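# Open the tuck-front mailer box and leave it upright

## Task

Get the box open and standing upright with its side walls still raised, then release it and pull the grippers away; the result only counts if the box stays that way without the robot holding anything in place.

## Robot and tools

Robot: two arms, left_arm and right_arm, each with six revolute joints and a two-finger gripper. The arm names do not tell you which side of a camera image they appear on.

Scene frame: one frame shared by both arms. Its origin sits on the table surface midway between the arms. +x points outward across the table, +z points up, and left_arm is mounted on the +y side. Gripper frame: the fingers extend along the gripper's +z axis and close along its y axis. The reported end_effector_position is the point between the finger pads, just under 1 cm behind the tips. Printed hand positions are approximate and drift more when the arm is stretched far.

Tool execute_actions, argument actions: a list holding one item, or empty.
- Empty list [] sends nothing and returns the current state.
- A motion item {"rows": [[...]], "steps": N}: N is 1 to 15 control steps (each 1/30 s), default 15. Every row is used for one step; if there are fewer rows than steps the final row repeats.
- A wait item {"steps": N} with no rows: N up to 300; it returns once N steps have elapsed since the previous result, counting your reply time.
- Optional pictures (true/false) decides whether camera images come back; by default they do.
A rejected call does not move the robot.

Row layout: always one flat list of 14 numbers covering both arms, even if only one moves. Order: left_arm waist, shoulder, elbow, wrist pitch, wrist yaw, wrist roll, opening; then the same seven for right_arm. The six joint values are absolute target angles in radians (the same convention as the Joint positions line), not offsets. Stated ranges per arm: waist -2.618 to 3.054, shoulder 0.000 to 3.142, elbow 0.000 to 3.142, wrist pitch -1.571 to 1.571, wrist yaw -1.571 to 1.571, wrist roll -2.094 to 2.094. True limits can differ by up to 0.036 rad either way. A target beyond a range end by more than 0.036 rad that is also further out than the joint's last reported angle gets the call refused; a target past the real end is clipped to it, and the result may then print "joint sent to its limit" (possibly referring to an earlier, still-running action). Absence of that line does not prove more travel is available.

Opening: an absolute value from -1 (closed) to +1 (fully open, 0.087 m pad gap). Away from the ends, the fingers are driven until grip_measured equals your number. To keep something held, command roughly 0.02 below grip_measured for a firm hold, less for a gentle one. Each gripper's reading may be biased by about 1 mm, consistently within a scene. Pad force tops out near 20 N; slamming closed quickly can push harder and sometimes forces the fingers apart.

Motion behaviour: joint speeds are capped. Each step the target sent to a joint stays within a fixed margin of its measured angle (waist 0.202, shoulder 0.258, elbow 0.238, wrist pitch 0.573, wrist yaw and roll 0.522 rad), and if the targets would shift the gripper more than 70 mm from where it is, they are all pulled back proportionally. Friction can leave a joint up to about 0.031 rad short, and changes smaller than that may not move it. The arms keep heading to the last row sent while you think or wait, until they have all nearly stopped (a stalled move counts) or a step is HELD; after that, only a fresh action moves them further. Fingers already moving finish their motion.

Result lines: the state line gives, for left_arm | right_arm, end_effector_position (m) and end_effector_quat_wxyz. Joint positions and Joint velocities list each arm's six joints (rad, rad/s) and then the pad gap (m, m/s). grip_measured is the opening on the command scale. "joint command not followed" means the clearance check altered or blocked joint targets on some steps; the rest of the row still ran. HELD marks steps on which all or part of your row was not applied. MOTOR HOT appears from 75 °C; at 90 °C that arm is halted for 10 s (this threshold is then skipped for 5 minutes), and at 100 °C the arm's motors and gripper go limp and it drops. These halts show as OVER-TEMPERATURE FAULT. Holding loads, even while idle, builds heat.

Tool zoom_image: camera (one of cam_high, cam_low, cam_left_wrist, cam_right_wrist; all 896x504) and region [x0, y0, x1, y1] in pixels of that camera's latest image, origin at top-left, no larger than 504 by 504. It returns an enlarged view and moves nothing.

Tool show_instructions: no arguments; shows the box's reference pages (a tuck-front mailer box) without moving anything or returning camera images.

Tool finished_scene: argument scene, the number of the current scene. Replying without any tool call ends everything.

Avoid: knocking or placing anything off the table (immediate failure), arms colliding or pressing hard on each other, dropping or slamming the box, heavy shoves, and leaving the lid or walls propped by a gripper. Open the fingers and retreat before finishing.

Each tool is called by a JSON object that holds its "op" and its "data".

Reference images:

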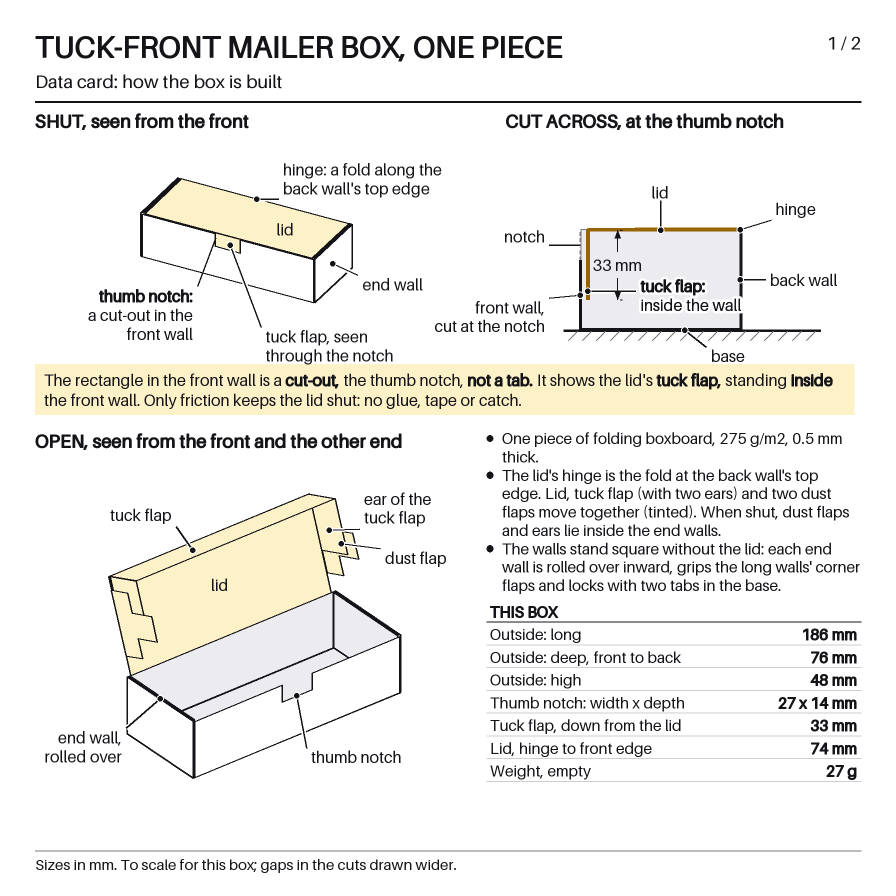

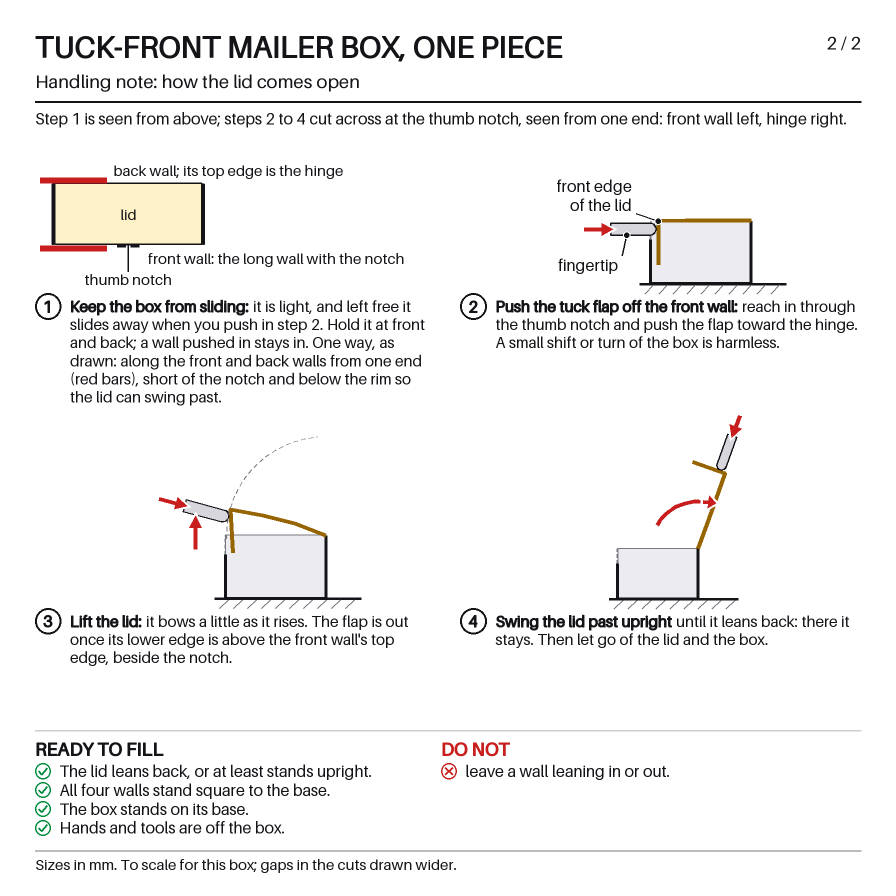

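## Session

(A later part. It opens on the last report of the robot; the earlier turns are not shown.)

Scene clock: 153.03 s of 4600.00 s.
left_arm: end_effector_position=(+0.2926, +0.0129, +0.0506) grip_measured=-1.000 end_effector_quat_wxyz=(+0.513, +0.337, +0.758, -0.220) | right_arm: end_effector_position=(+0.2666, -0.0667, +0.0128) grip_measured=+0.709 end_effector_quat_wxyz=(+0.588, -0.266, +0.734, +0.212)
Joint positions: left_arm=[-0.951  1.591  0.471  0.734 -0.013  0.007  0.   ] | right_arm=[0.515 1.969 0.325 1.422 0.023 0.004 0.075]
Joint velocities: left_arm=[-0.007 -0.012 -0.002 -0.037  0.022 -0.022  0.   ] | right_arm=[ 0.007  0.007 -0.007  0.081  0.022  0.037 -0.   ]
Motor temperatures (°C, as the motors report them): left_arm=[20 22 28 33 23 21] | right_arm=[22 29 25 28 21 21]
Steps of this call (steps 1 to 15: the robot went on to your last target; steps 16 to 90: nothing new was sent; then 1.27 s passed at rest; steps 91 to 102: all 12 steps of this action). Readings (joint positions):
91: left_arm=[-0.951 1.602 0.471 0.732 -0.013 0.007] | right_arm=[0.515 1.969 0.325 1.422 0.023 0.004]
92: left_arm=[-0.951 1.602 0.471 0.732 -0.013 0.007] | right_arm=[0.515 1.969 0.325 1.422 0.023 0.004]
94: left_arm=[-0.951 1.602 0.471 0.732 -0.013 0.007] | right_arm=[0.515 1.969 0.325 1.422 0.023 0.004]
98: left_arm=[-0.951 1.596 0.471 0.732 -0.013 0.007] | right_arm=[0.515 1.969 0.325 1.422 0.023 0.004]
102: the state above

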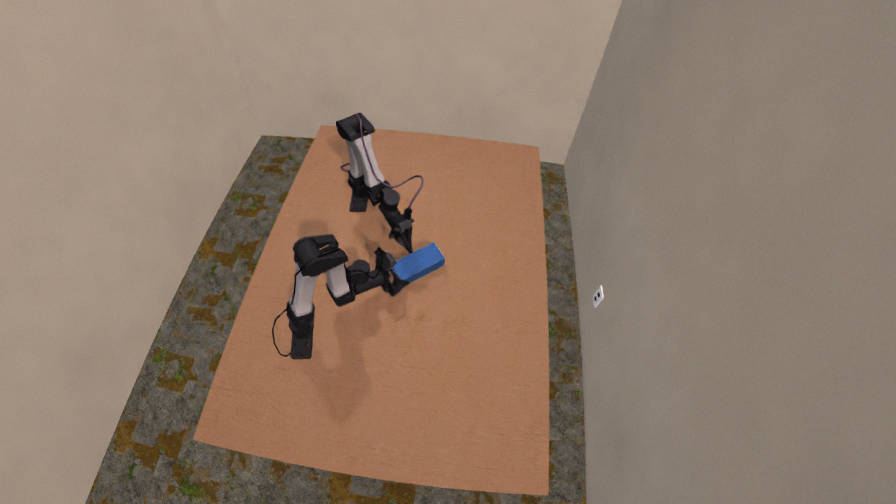

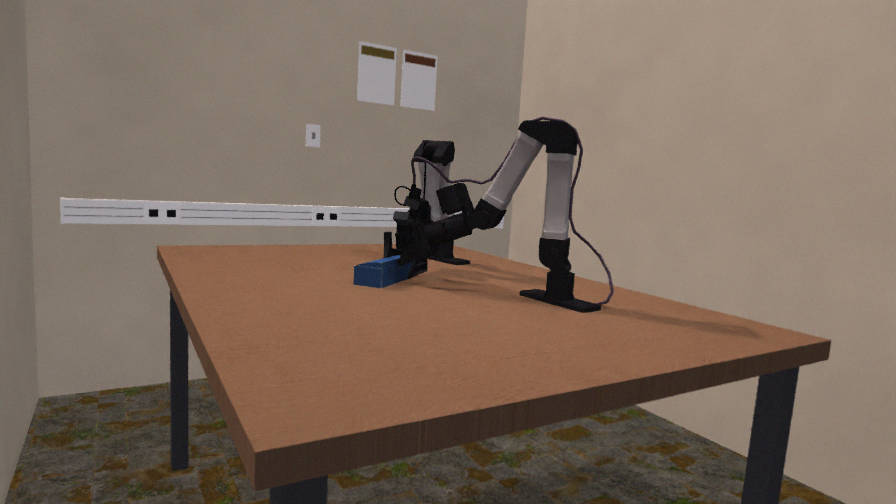

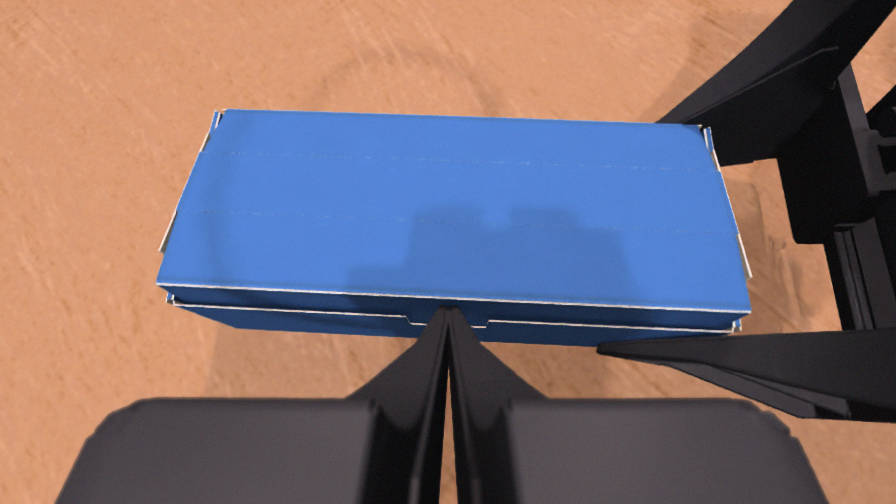

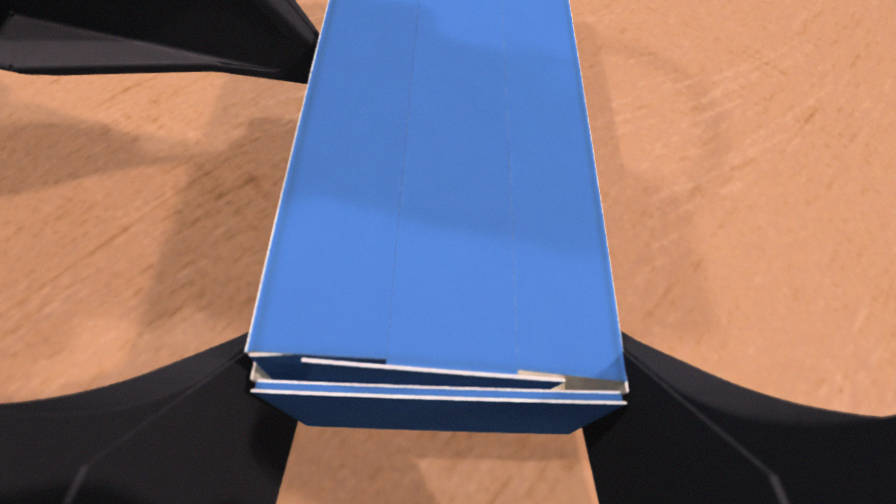

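Lid is following. Continue lifting.

{"op": "execute_actions", "data": {"actions": [{"rows":[[-0.945,1.564,0.52,0.85,0,0,-1,0.54,1.985,0.305,1.35,-0.10,0,0.705],[-0.945,1.561,0.52,0.85,0,0,-1,0.54,1.985,0.305,1.35,-0.10,0,0.705],[-0.945,1.558,0.52,0.85,0,0,-1,0.54,1.985,0.305,1.35,-0.10,0,0.705],[-0.945,1.555,0.52,0.85,0,0,-1,0.54,1.985,0.305,1.35,-0.10,0,0.705],[-0.945,1.552,0.52,0.85,0,0,-1,0.54,1.985,0.305,1.35,-0.10,0,0.705],[-0.945,1.549,0.52,0.85,0,0,-1,0.54,1.985,0.305,1.35,-0.10,0,0.705],[-0.945,1.546,0.52,0.85,0,0,-1,0.54,1.985,0.305,1.35,-0.10,0,0.705]],"steps":12}]}}

Scene clock: 154.40 s of 4600.00 s.
left_arm: end_effector_position=(+0.2999, +0.0047, +0.0789) grip_measured=-1.000 end_effector_quat_wxyz=(+0.546, +0.326, +0.735, -0.235) | right_arm: end_effector_position=(+0.2677, -0.0680, +0.0128) grip_measured=+0.709 end_effector_quat_wxyz=(+0.589, -0.263, +0.735, +0.210)
Joint positions: left_arm=[-0.951  1.554  0.485  0.772 -0.013  0.007  0.   ] | right_arm=[0.514 1.969 0.325 1.422 0.031 0.006 0.075]
Joint velocities: left_arm=[-0.007 -0.11   0.095  0.242 -0.095  0.037  0.   ] | right_arm=[ 0.002  0.007 -0.012 -0.007 -0.081 -0.066  0.   ]
Motor temperatures (°C, as the motors report them): left_arm=[20 22 28 33 23 21] | right_arm=[22 29 25 28 21 21]
Steps of this call (steps 1 to 15: the robot went on to your last target; steps 16 to 29: nothing new was sent; steps 30 to 41: all 12 steps of this action). Readings (joint positions):
30: left_arm=[-0.951 1.590 0.471 0.739 -0.013 0.007] | right_arm=[0.515 1.969 0.325 1.422 0.025 0.005]
31: left_arm=[-0.951 1.590 0.471 0.739 -0.013 0.007] | right_arm=[0.515 1.969 0.325 1.422 0.025 0.005]
33: left_arm=[-0.951 1.586 0.471 0.739 -0.013 0.007] | right_arm=[0.515 1.969 0.325 1.422 0.025 0.005]
37: left_arm=[-0.951 1.569 0.474 0.743 -0.013 0.007] | right_arm=[0.515 1.969 0.325 1.422 0.027 0.005]
41: the state above

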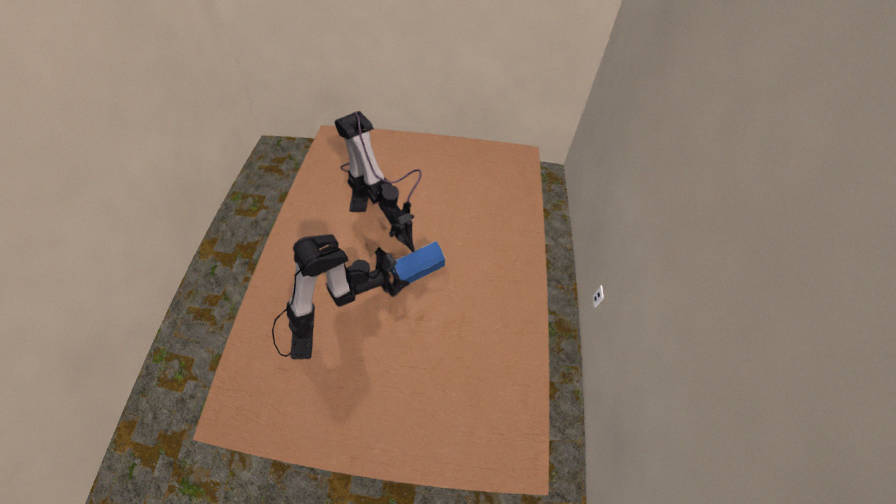

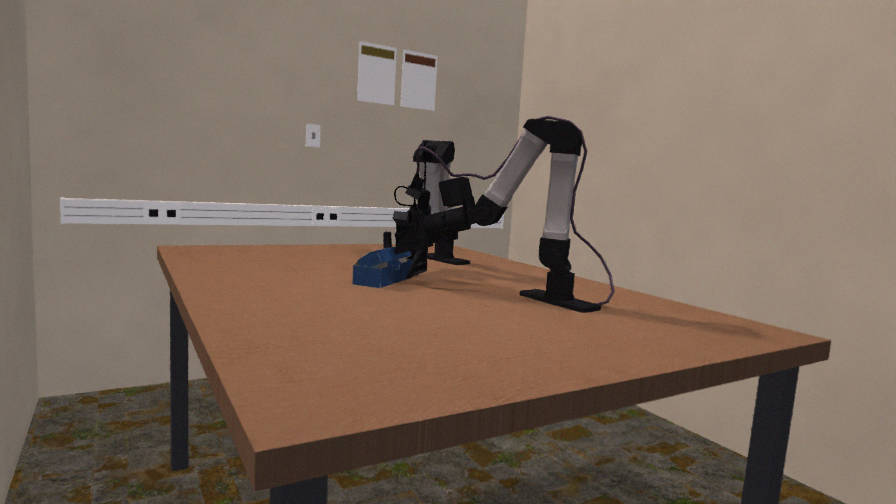

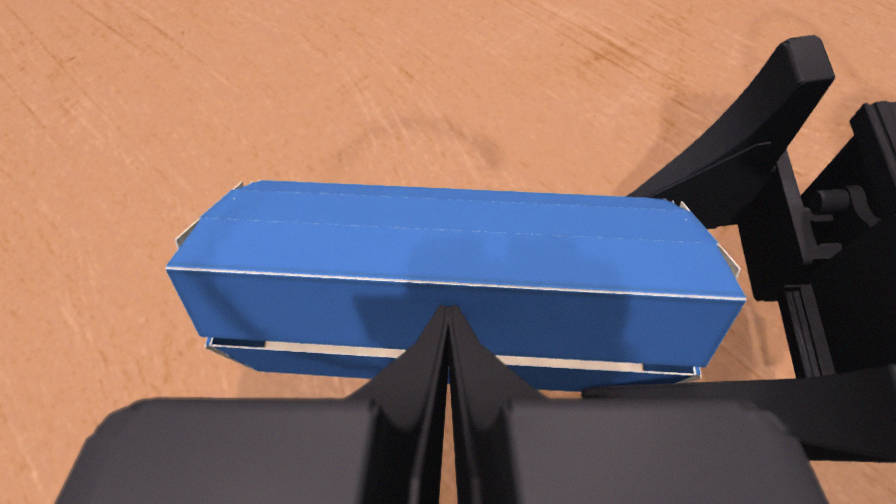

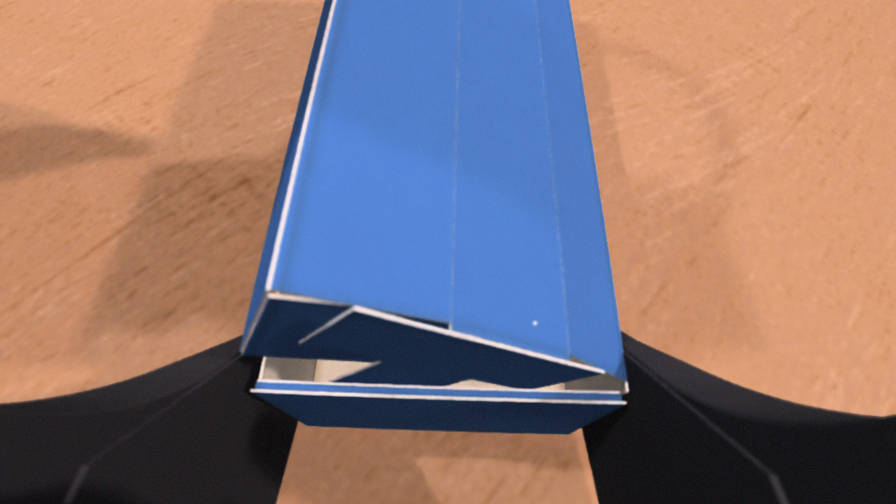

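The flap is out.

{"op": "execute_actions", "data": {"actions": [{"rows":[[-0.945,1.546,0.52,0.85,0,0,-1,0.53,1.985,0.305,1.35,-0.05,0,0.708],[-0.945,1.546,0.52,0.85,0,0,-1,0.525,1.985,0.305,1.35,-0.02,0,0.708]],"steps":5}]}}

Scene clock: 155.20 s of 4600.00 s.
left_arm: end_effector_position=(+0.3106, -0.0087, +0.1172) grip_measured=-1.000 end_effector_quat_wxyz=(+0.595, +0.310, +0.695, -0.259) | right_arm: end_effector_position=(+0.2636, -0.0632, +0.0128) grip_measured=+0.710 end_effector_quat_wxyz=(+0.584, -0.277, +0.730, +0.221)
Joint positions: left_arm=[-0.951  1.543  0.511  0.873 -0.007  0.007  0.   ] | right_arm=[ 0.514  1.969  0.325  1.422 -0.007 -0.003  0.075]
Joint velocities: left_arm=[-0.017  0.012  0.012 -0.022 -0.037  0.007  0.   ] | right_arm=[ 0.012  0.012  0.007 -0.051 -0.007 -0.007 -0.001]
Motor temperatures (°C, as the motors report them): left_arm=[20 22 28 33 23 21] | right_arm=[22 29 25 28 21 21]
Steps of this call (steps 1 to 19: the robot went on to your last target; steps 20 to 24: all 5 steps of this action). Readings (joint positions):
20: left_arm=[-0.951 1.543 0.511 0.873 -0.007 0.007] | right_arm=[0.514 1.969 0.325 1.422 -0.009 -0.003]
21: left_arm=[-0.951 1.543 0.511 0.873 -0.007 0.007] | right_arm=[0.514 1.969 0.325 1.422 -0.008 -0.003]
23: left_arm=[-0.951 1.543 0.511 0.873 -0.007 0.007] | right_arm=[0.514 1.969 0.325 1.422 -0.007 -0.003]
24: the state above

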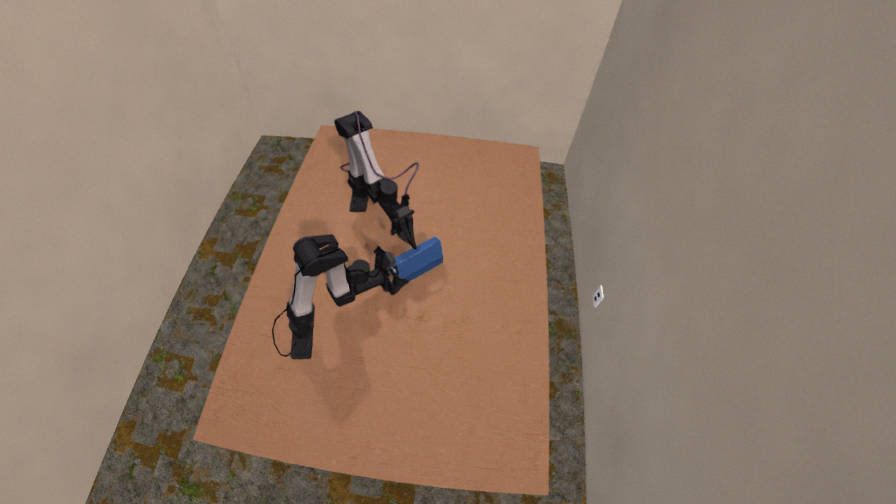

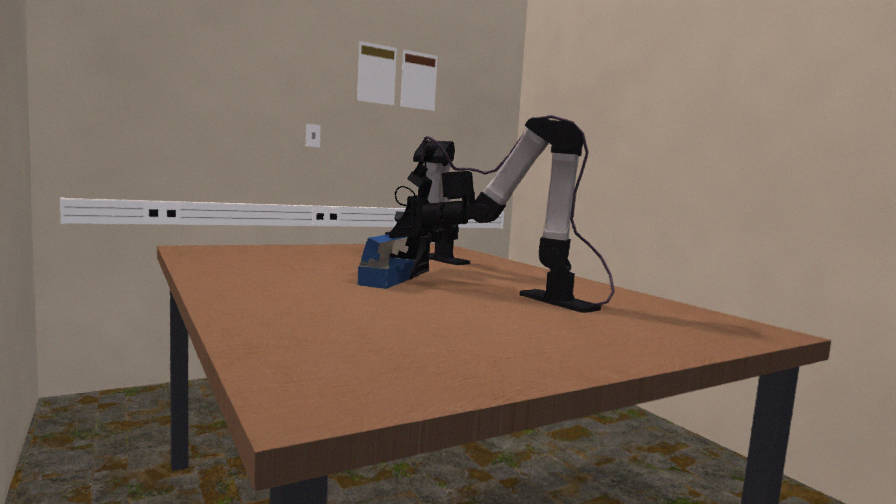

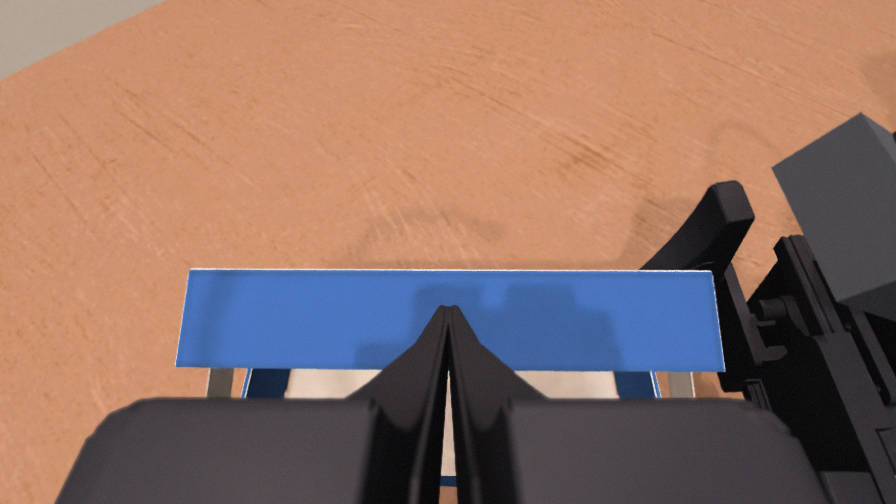

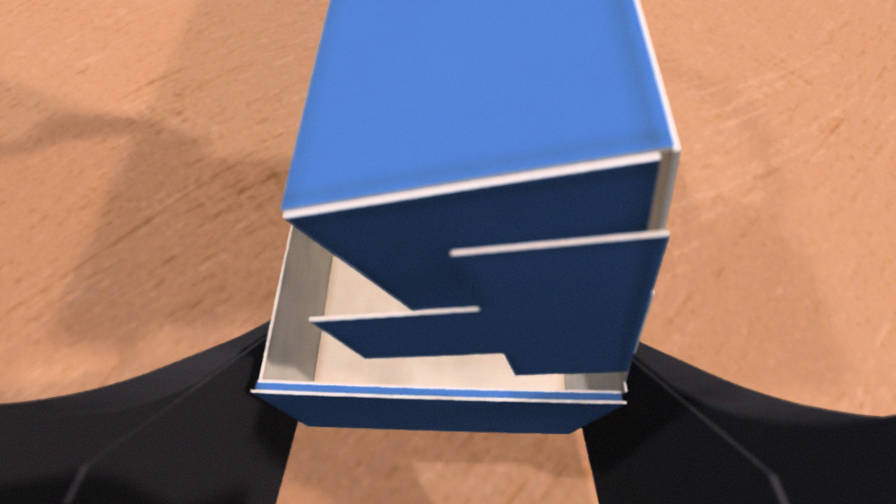

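{"op": "execute_actions", "data": {"actions": [{"rows":[[-0.945,1.515,0.49,0.86,0,0,-1,0.52,1.985,0.305,1.35,0,0,0.709],[-0.945,1.495,0.475,0.86,0,0,-1,0.52,1.985,0.305,1.35,0,0,0.709],[-0.945,1.475,0.458,0.855,0,0,-1,0.52,1.985,0.305,1.35,0,0,0.709],[-0.945,1.455,0.44,0.85,0,0,-1,0.52,1.985,0.305,1.35,0,0,0.709],[-0.945,1.435,0.425,0.85,0,0,-1,0.52,1.985,0.305,1.35,0,0,0.709],[-0.945,1.418,0.41,0.85,0,0,-1,0.52,1.985,0.305,1.35,0,0,0.709],[-0.945,1.405,0.398,0.85,0,0,-1,0.52,1.985,0.305,1.35,0,0,0.709]],"steps":11}]}}

Scene clock: 160.20 s of 4600.00 s.
left_arm: end_effector_position=(+0.2941, +0.0096, +0.1293) grip_measured=-1.000 end_effector_quat_wxyz=(+0.607, +0.305, +0.684, -0.265) | right_arm: end_effector_position=(+0.2637, -0.0633, +0.0128) grip_measured=+0.711 end_effector_quat_wxyz=(+0.585, -0.277, +0.730, +0.221)
Joint positions: left_arm=[-0.951  1.414  0.419  0.872 -0.007  0.007  0.   ] | right_arm=[ 0.514  1.969  0.325  1.422 -0.006 -0.003  0.075]
Joint velocities: left_arm=[-0.027  0.012 -0.017  0.007 -0.007  0.022  0.   ] | right_arm=[-0.017  0.017 -0.002 -0.007  0.022  0.007 -0.001]
Motor temperatures (°C, as the motors report them): left_arm=[20 23 28 32 23 21] | right_arm=[22 29 25 28 21 21]
Steps of this call (steps 1 to 15: the robot went on to your last target; steps 16 to 90: nothing new was sent; then 1.63 s passed at rest; steps 91 to 101: all 11 steps of this action). Readings (joint positions):
91: left_arm=[-0.951 1.541 0.511 0.873 -0.007 0.007] | right_arm=[0.514 1.969 0.325 1.422 -0.007 -0.003]
92: left_arm=[-0.951 1.535 0.508 0.873 -0.007 0.007] | right_arm=[0.514 1.969 0.325 1.422 -0.006 -0.003]
94: left_arm=[-0.951 1.504 0.488 0.873 -0.007 0.007] | right_arm=[0.514 1.969 0.325 1.422 -0.006 -0.003]
98: left_arm=[-0.951 1.428 0.430 0.872 -0.007 0.007] | right_arm=[0.514 1.969 0.325 1.422 -0.006 -0.003]
101: the state above

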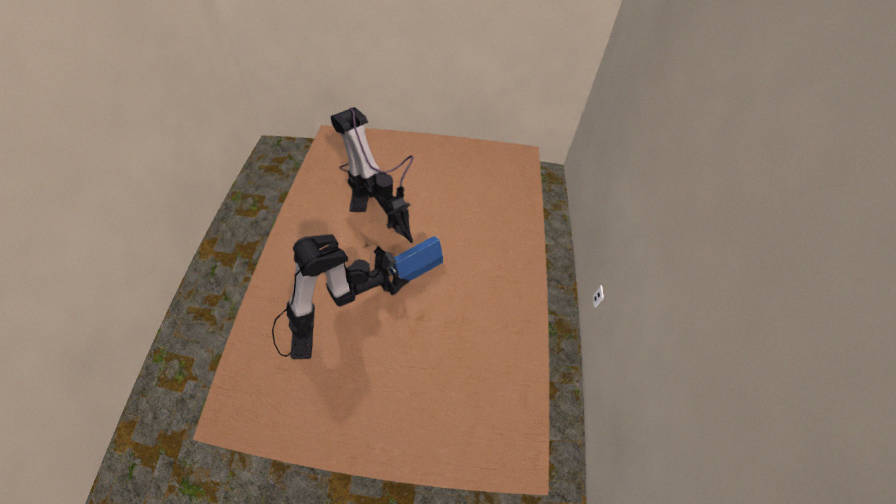

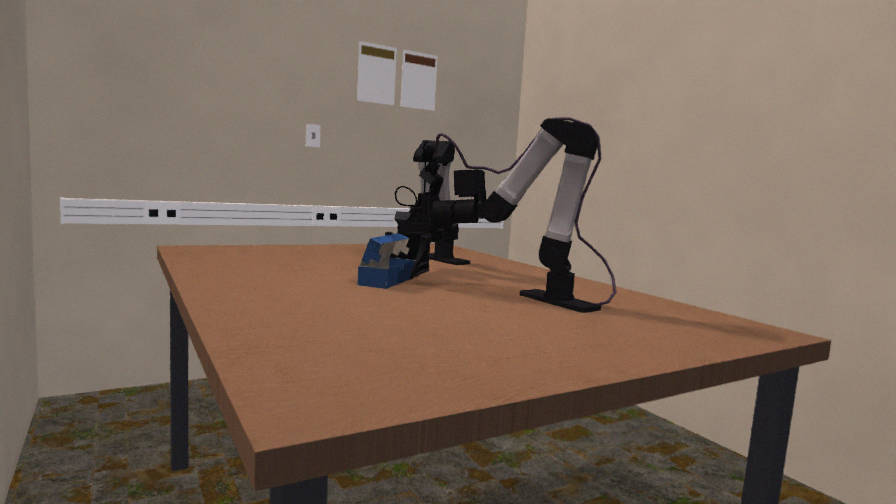

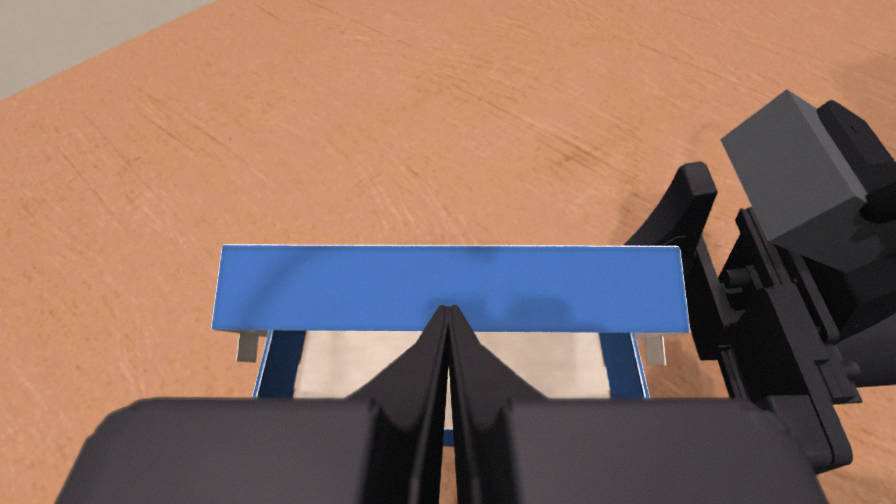

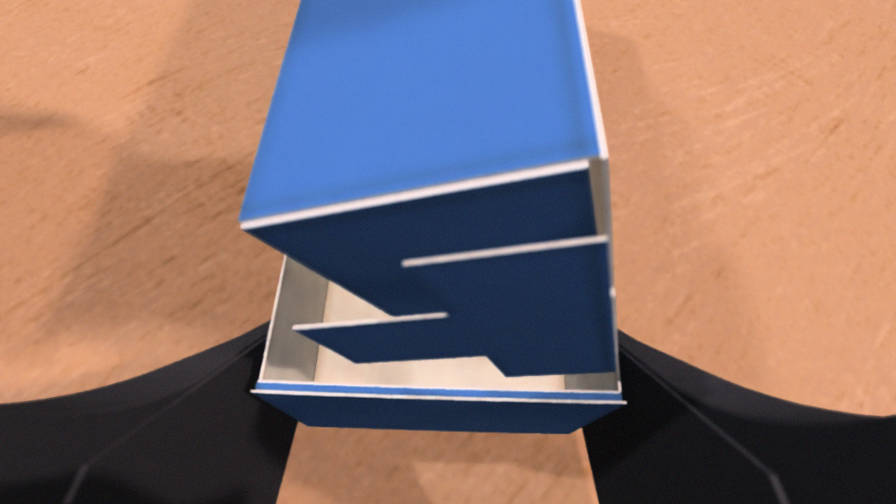

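{"op": "execute_actions", "data": {"actions": [{"rows":[[-0.945,1.42,0.385,0.87,0,0,-1,0.52,1.985,0.305,1.35,0,0,0.709],[-0.945,1.43,0.372,0.87,0,0,-1,0.52,1.985,0.305,1.35,0,0,0.709],[-0.945,1.44,0.36,0.87,0,0,-1,0.52,1.985,0.305,1.35,0,0,0.709],[-0.945,1.452,0.355,0.87,0,0,-1,0.52,1.985,0.305,1.35,0,0,0.709],[-0.945,1.465,0.355,0.87,0,0,-1,0.52,1.985,0.305,1.35,0,0,0.709],[-0.945,1.478,0.355,0.87,0,0,-1,0.52,1.985,0.305,1.35,0,0,0.709],[-0.945,1.49,0.355,0.87,0,0,-1,0.52,1.985,0.305,1.35,0,0,0.709],[-0.945,1.497,0.355,0.87,0,0,-1,0.52,1.985,0.305,1.35,0,0,0.709]],"steps":12}]}}

Scene clock: 161.87 s of 4600.00 s.
left_arm: end_effector_position=(+0.2855, +0.0192, +0.0845) grip_measured=-1.000 end_effector_quat_wxyz=(+0.567, +0.320, +0.717, -0.247) | right_arm: end_effector_position=(+0.2637, -0.0633, +0.0128) grip_measured=+0.711 end_effector_quat_wxyz=(+0.585, -0.277, +0.730, +0.221)
Joint positions: left_arm=[-0.951  1.483  0.372  0.874 -0.007  0.007  0.   ] | right_arm=[ 0.514  1.969  0.325  1.422 -0.006 -0.003  0.075]
Joint velocities: left_arm=[ 0.002  0.027 -0.022  0.051 -0.066 -0.007  0.   ] | right_arm=[ 0.007 -0.007 -0.007 -0.051 -0.066  0.007 -0.   ]
Motor temperatures (°C, as the motors report them): left_arm=[20 22 28 32 23 21] | right_arm=[22 29 25 28 20 21]
Steps of this call (steps 1 to 15: the robot went on to your last target; steps 16 to 38: nothing new was sent; steps 39 to 50: all 12 steps of this action). Readings (joint positions):
39: left_arm=[-0.951 1.414 0.417 0.870 -0.007 0.007] | right_arm=[0.514 1.969 0.325 1.422 -0.006 -0.003]
40: left_arm=[-0.951 1.414 0.412 0.873 -0.007 0.007] | right_arm=[0.514 1.969 0.325 1.422 -0.006 -0.003]
42: left_arm=[-0.951 1.416 0.394 0.878 -0.007 0.007] | right_arm=[0.514 1.969 0.325 1.422 -0.006 -0.003]
46: left_arm=[-0.951 1.459 0.375 0.878 -0.007 0.007] | right_arm=[0.514 1.969 0.325 1.422 -0.006 -0.003]
50: the state above

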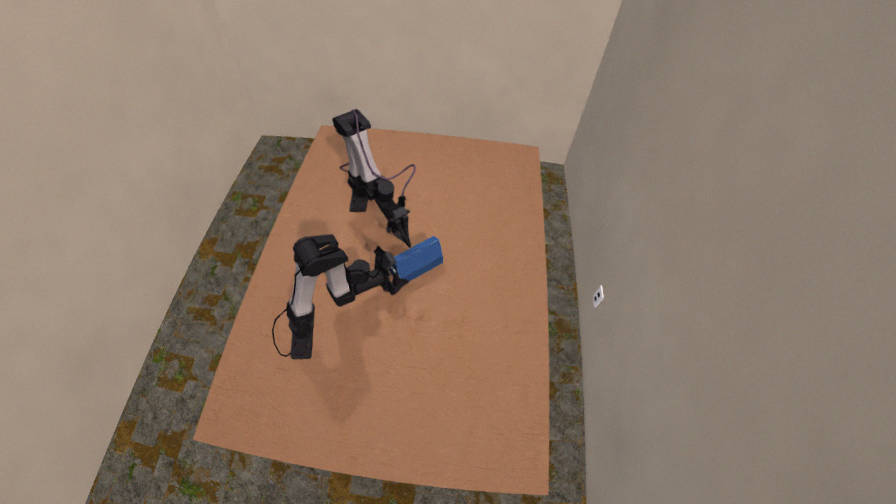

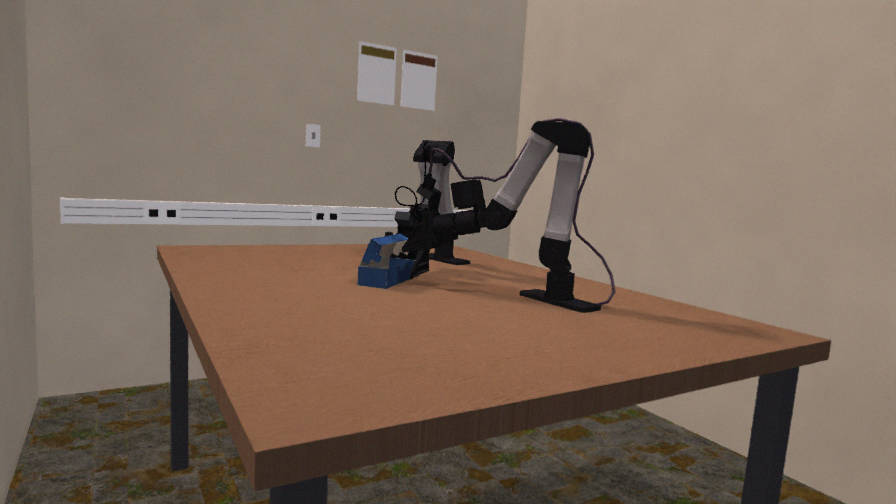

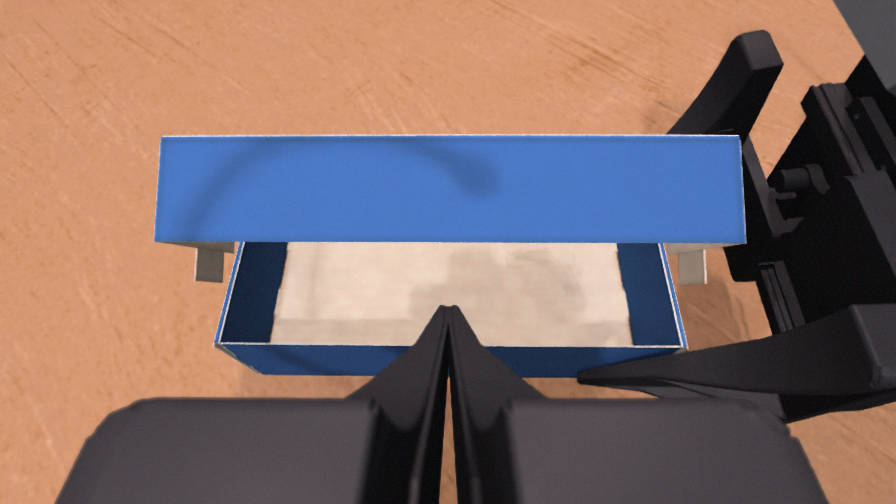

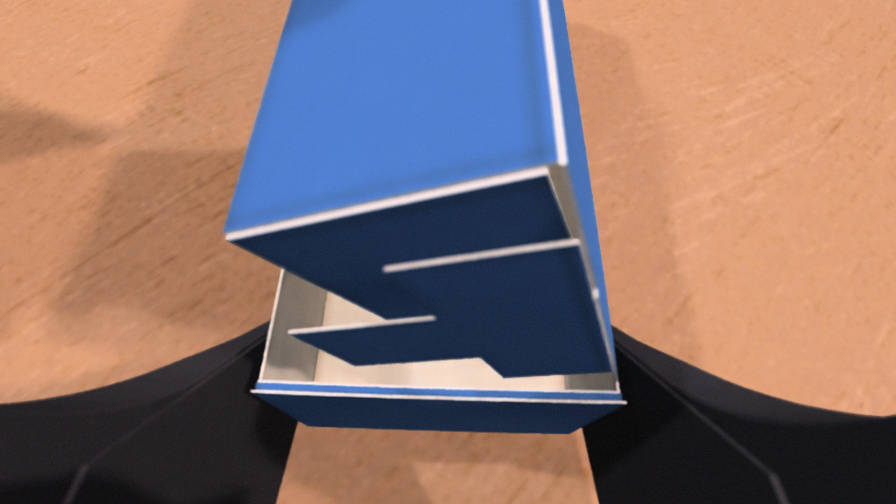

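{"op": "execute_actions", "data": {"actions": [{"rows":[[-0.945,1.505,0.395,0.88,0,0,-1,0.52,1.985,0.305,1.35,0,0,0.709],[-0.945,1.518,0.409,0.88,0,0,-1,0.52,1.985,0.305,1.35,0,0,0.709],[-0.945,1.531,0.423,0.88,0,0,-1,0.52,1.985,0.305,1.35,0,0,0.709],[-0.945,1.544,0.437,0.88,0,0,-1,0.52,1.985,0.305,1.35,0,0,0.709],[-0.945,1.557,0.451,0.88,0,0,-1,0.52,1.985,0.305,1.35,0,0,0.709],[-0.945,1.57,0.465,0.88,0,0,-1,0.52,1.985,0.305,1.35,0,0,0.709],[-0.945,1.583,0.479,0.88,0,0,-1,0.52,1.985,0.305,1.35,0,0,0.709],[-0.945,1.596,0.493,0.88,0,0,-1,0.52,1.985,0.305,1.35,0,0,0.709],[-0.945,1.609,0.508,0.88,0,0,-1,0.52,1.985,0.305,1.35,0,0,0.709],[-0.945,1.622,0.523,0.88,0,0,-1,0.52,1.985,0.305,1.35,0,0,0.709],[-0.945,1.635,0.538,0.88,0,0,-1,0.52,1.985,0.305,1.35,0,0,0.709],[-0.945,1.648,0.553,0.88,0,0,-1,0.52,1.985,0.305,1.35,0,0,0.709],[-0.945,1.661,0.568,0.88,0,0,-1,0.52,1.985,0.305,1.35,0,0,0.709],[-0.945,1.674,0.583,0.88,0,0,-1,0.52,1.985,0.305,1.35,0,0,0.709],[-0.945,1.687,0.598,0.88,0,0,-1,0.52,1.985,0.305,1.35,0,0,0.709]],"steps":15}]}}

Scene clock: 164.13 s of 4600.00 s.
left_arm: end_effector_position=(+0.3191, -0.0181, +0.0958) grip_measured=-1.000 end_effector_quat_wxyz=(+0.578, +0.317, +0.709, -0.252) | right_arm: end_effector_position=(+0.2637, -0.0633, +0.0128) grip_measured=+0.711 end_effector_quat_wxyz=(+0.585, -0.277, +0.730, +0.221)
Joint positions: left_arm=[-0.951  1.644  0.559  0.878 -0.007  0.007  0.   ] | right_arm=[ 0.514  1.969  0.325  1.422 -0.006 -0.003  0.075]
Joint velocities: left_arm=[ 0.002  0.383  0.427 -0.11   0.051  0.007  0.   ] | right_arm=[-0.027  0.007 -0.007  0.007 -0.007 -0.051  0.   ]
Motor temperatures (°C, as the motors report them): left_arm=[20 22 28 32 23 21] | right_arm=[22 29 25 28 20 21]
Steps of this call (steps 1 to 15: the robot went on to your last target; steps 16 to 53: nothing new was sent; steps 54 to 68: all 15 steps of this action). Readings (joint positions):
54: left_arm=[-0.951 1.483 0.373 0.875 -0.007 0.007] | right_arm=[0.514 1.969 0.325 1.422 -0.006 -0.003]
55: left_arm=[-0.951 1.485 0.377 0.875 -0.007 0.007] | right_arm=[0.514 1.969 0.325 1.422 -0.006 -0.003]
57: left_arm=[-0.951 1.501 0.399 0.875 -0.007 0.007] | right_arm=[0.514 1.969 0.325 1.422 -0.006 -0.003]
61: left_arm=[-0.951 1.553 0.457 0.878 -0.007 0.007] | right_arm=[0.514 1.969 0.325 1.422 -0.006 -0.003]
68: the state above

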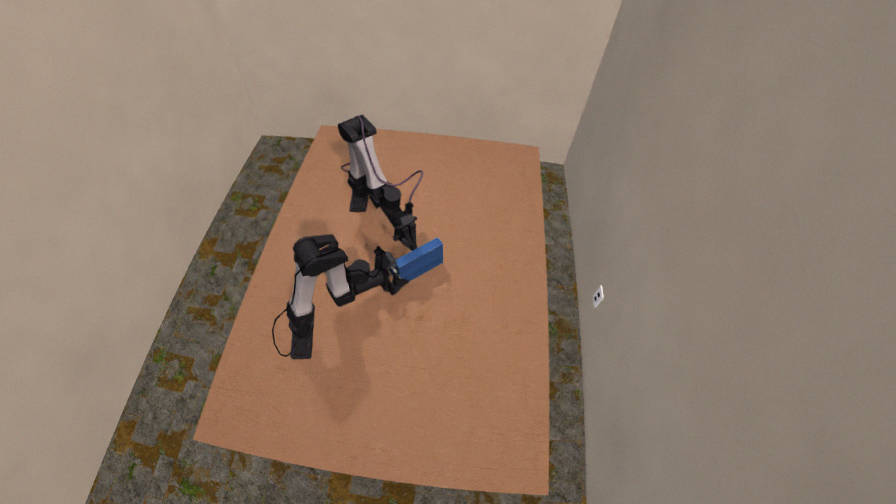

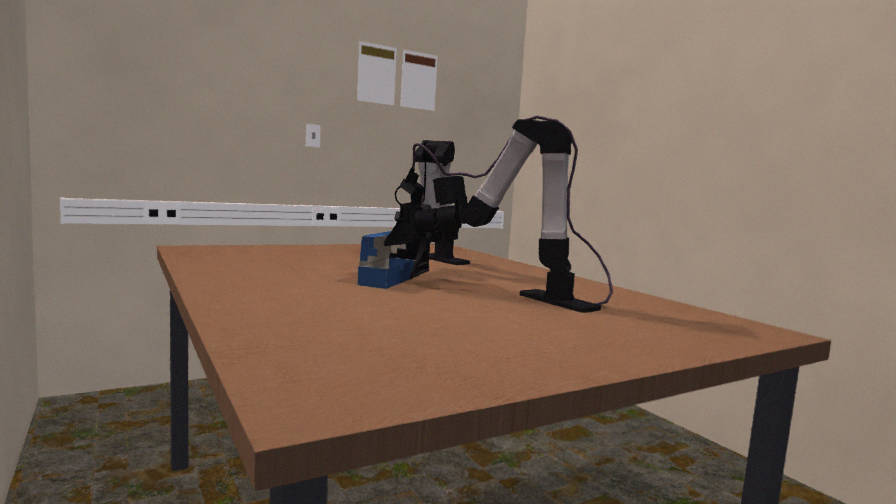

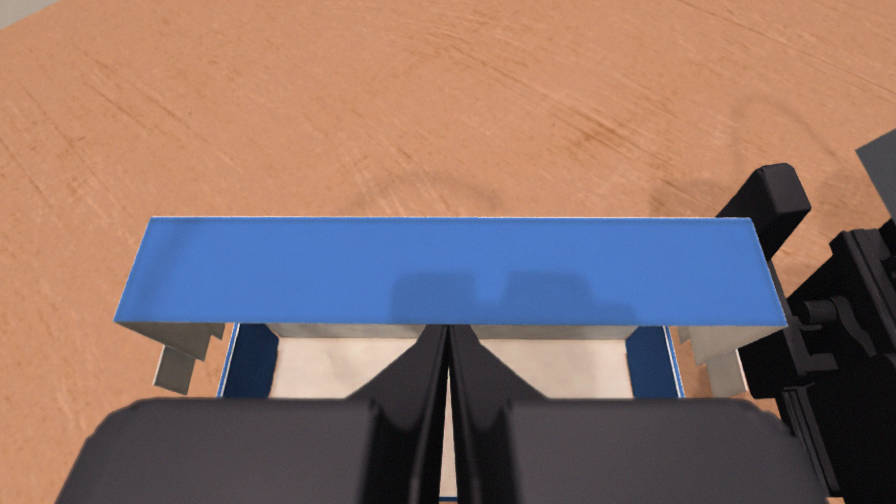

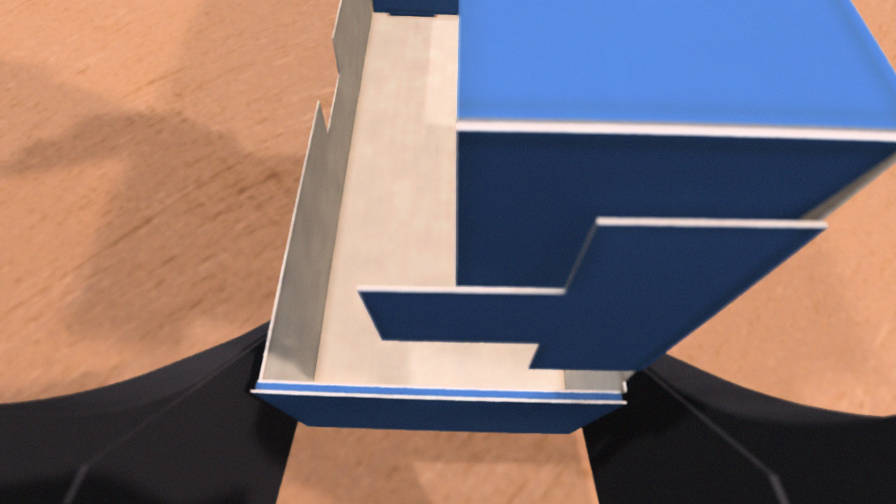

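{"op": "execute_actions", "data": {"actions": [{"rows":[[-0.945,1.697,0.61,0.88,0,0,-1,0.52,1.985,0.305,1.35,0,0,0.709],[-0.945,1.707,0.621,0.88,0,0,-1,0.52,1.985,0.305,1.35,0,0,0.709],[-0.945,1.717,0.632,0.88,0,0,-1,0.52,1.985,0.305,1.35,0,0,0.709],[-0.945,1.727,0.643,0.88,0,0,-1,0.52,1.985,0.305,1.35,0,0,0.709],[-0.945,1.737,0.654,0.88,0,0,-1,0.52,1.985,0.305,1.35,0,0,0.709],[-0.945,1.747,0.665,0.88,0,0,-1,0.52,1.985,0.305,1.35,0,0,0.709]],"steps":10}]}}

Scene clock: 165.67 s of 4600.00 s.
left_arm: end_effector_position=(+0.3354, -0.0363, +0.0976) grip_measured=-1.000 end_effector_quat_wxyz=(+0.581, +0.315, +0.706, -0.253) | right_arm: end_effector_position=(+0.2637, -0.0633, +0.0128) grip_measured=+0.711 end_effector_quat_wxyz=(+0.585, -0.277, +0.730, +0.221)
Joint positions: left_arm=[-0.951  1.726  0.651  0.879 -0.007  0.007  0.   ] | right_arm=[ 0.514  1.969  0.325  1.422 -0.006 -0.003  0.075]
Joint velocities: left_arm=[-0.017  0.017  0.017 -0.051 -0.051 -0.066  0.   ] | right_arm=[ 0.017  0.012 -0.027 -0.022 -0.066  0.022  0.001]
Motor temperatures (°C, as the motors report them): left_arm=[20 22 28 32 23 21] | right_arm=[22 29 25 28 20 21]
Steps of this call (steps 1 to 30: the robot went on to your last target; steps 31 to 36: nothing new was sent; steps 37 to 46: all 10 steps of this action). Readings (joint positions):
37: left_arm=[-0.951 1.668 0.586 0.878 -0.007 0.007] | right_arm=[0.514 1.969 0.325 1.422 -0.006 -0.003]
38: left_arm=[-0.951 1.672 0.591 0.878 -0.007 0.007] | right_arm=[0.514 1.969 0.325 1.422 -0.006 -0.003]
40: left_arm=[-0.951 1.687 0.610 0.878 -0.007 0.007] | right_arm=[0.514 1.969 0.325 1.422 -0.006 -0.003]
44: left_arm=[-0.951 1.722 0.648 0.879 -0.007 0.007] | right_arm=[0.514 1.969 0.325 1.422 -0.006 -0.003]
46: the state above

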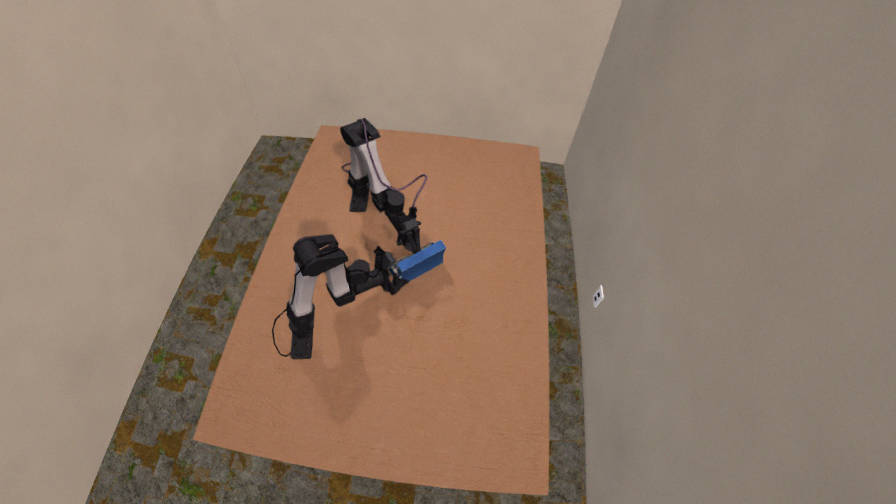

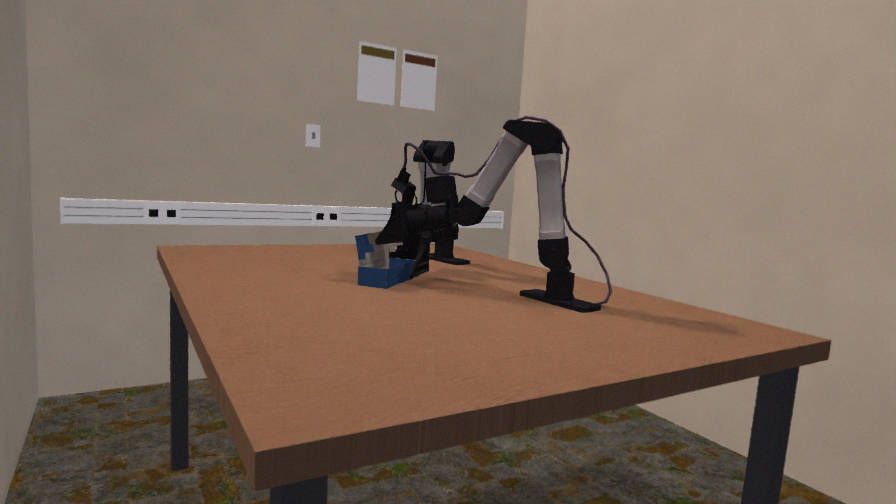

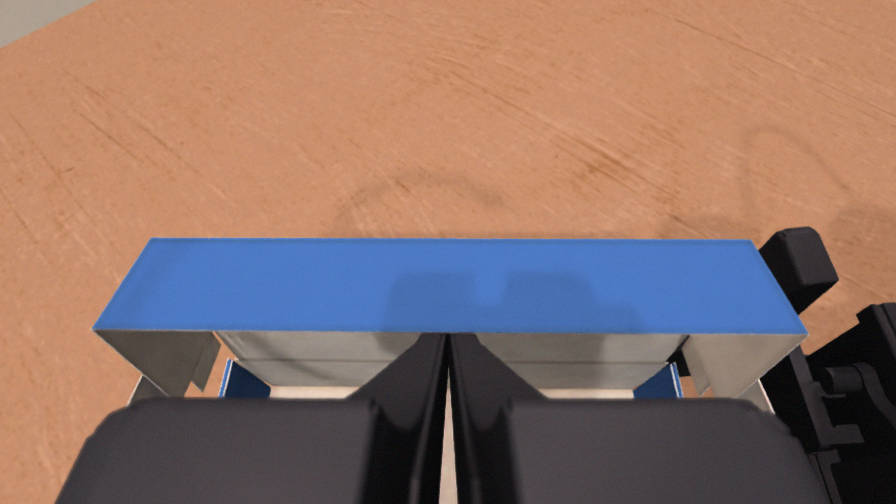

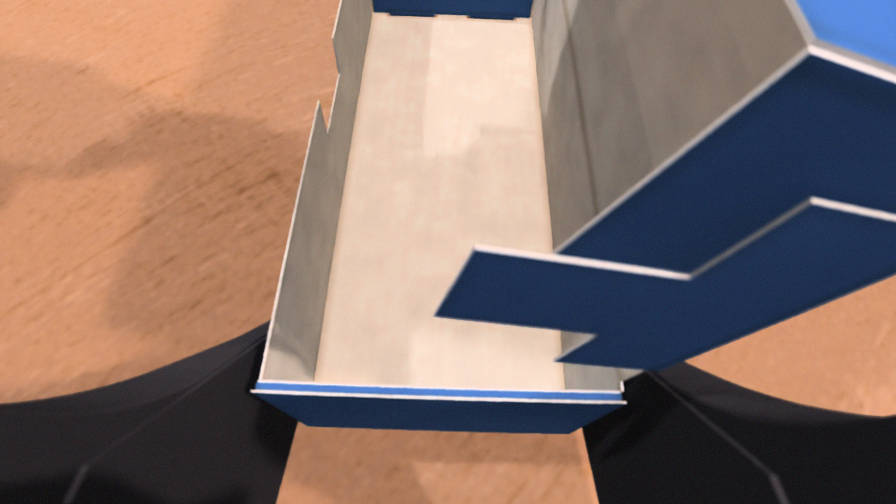

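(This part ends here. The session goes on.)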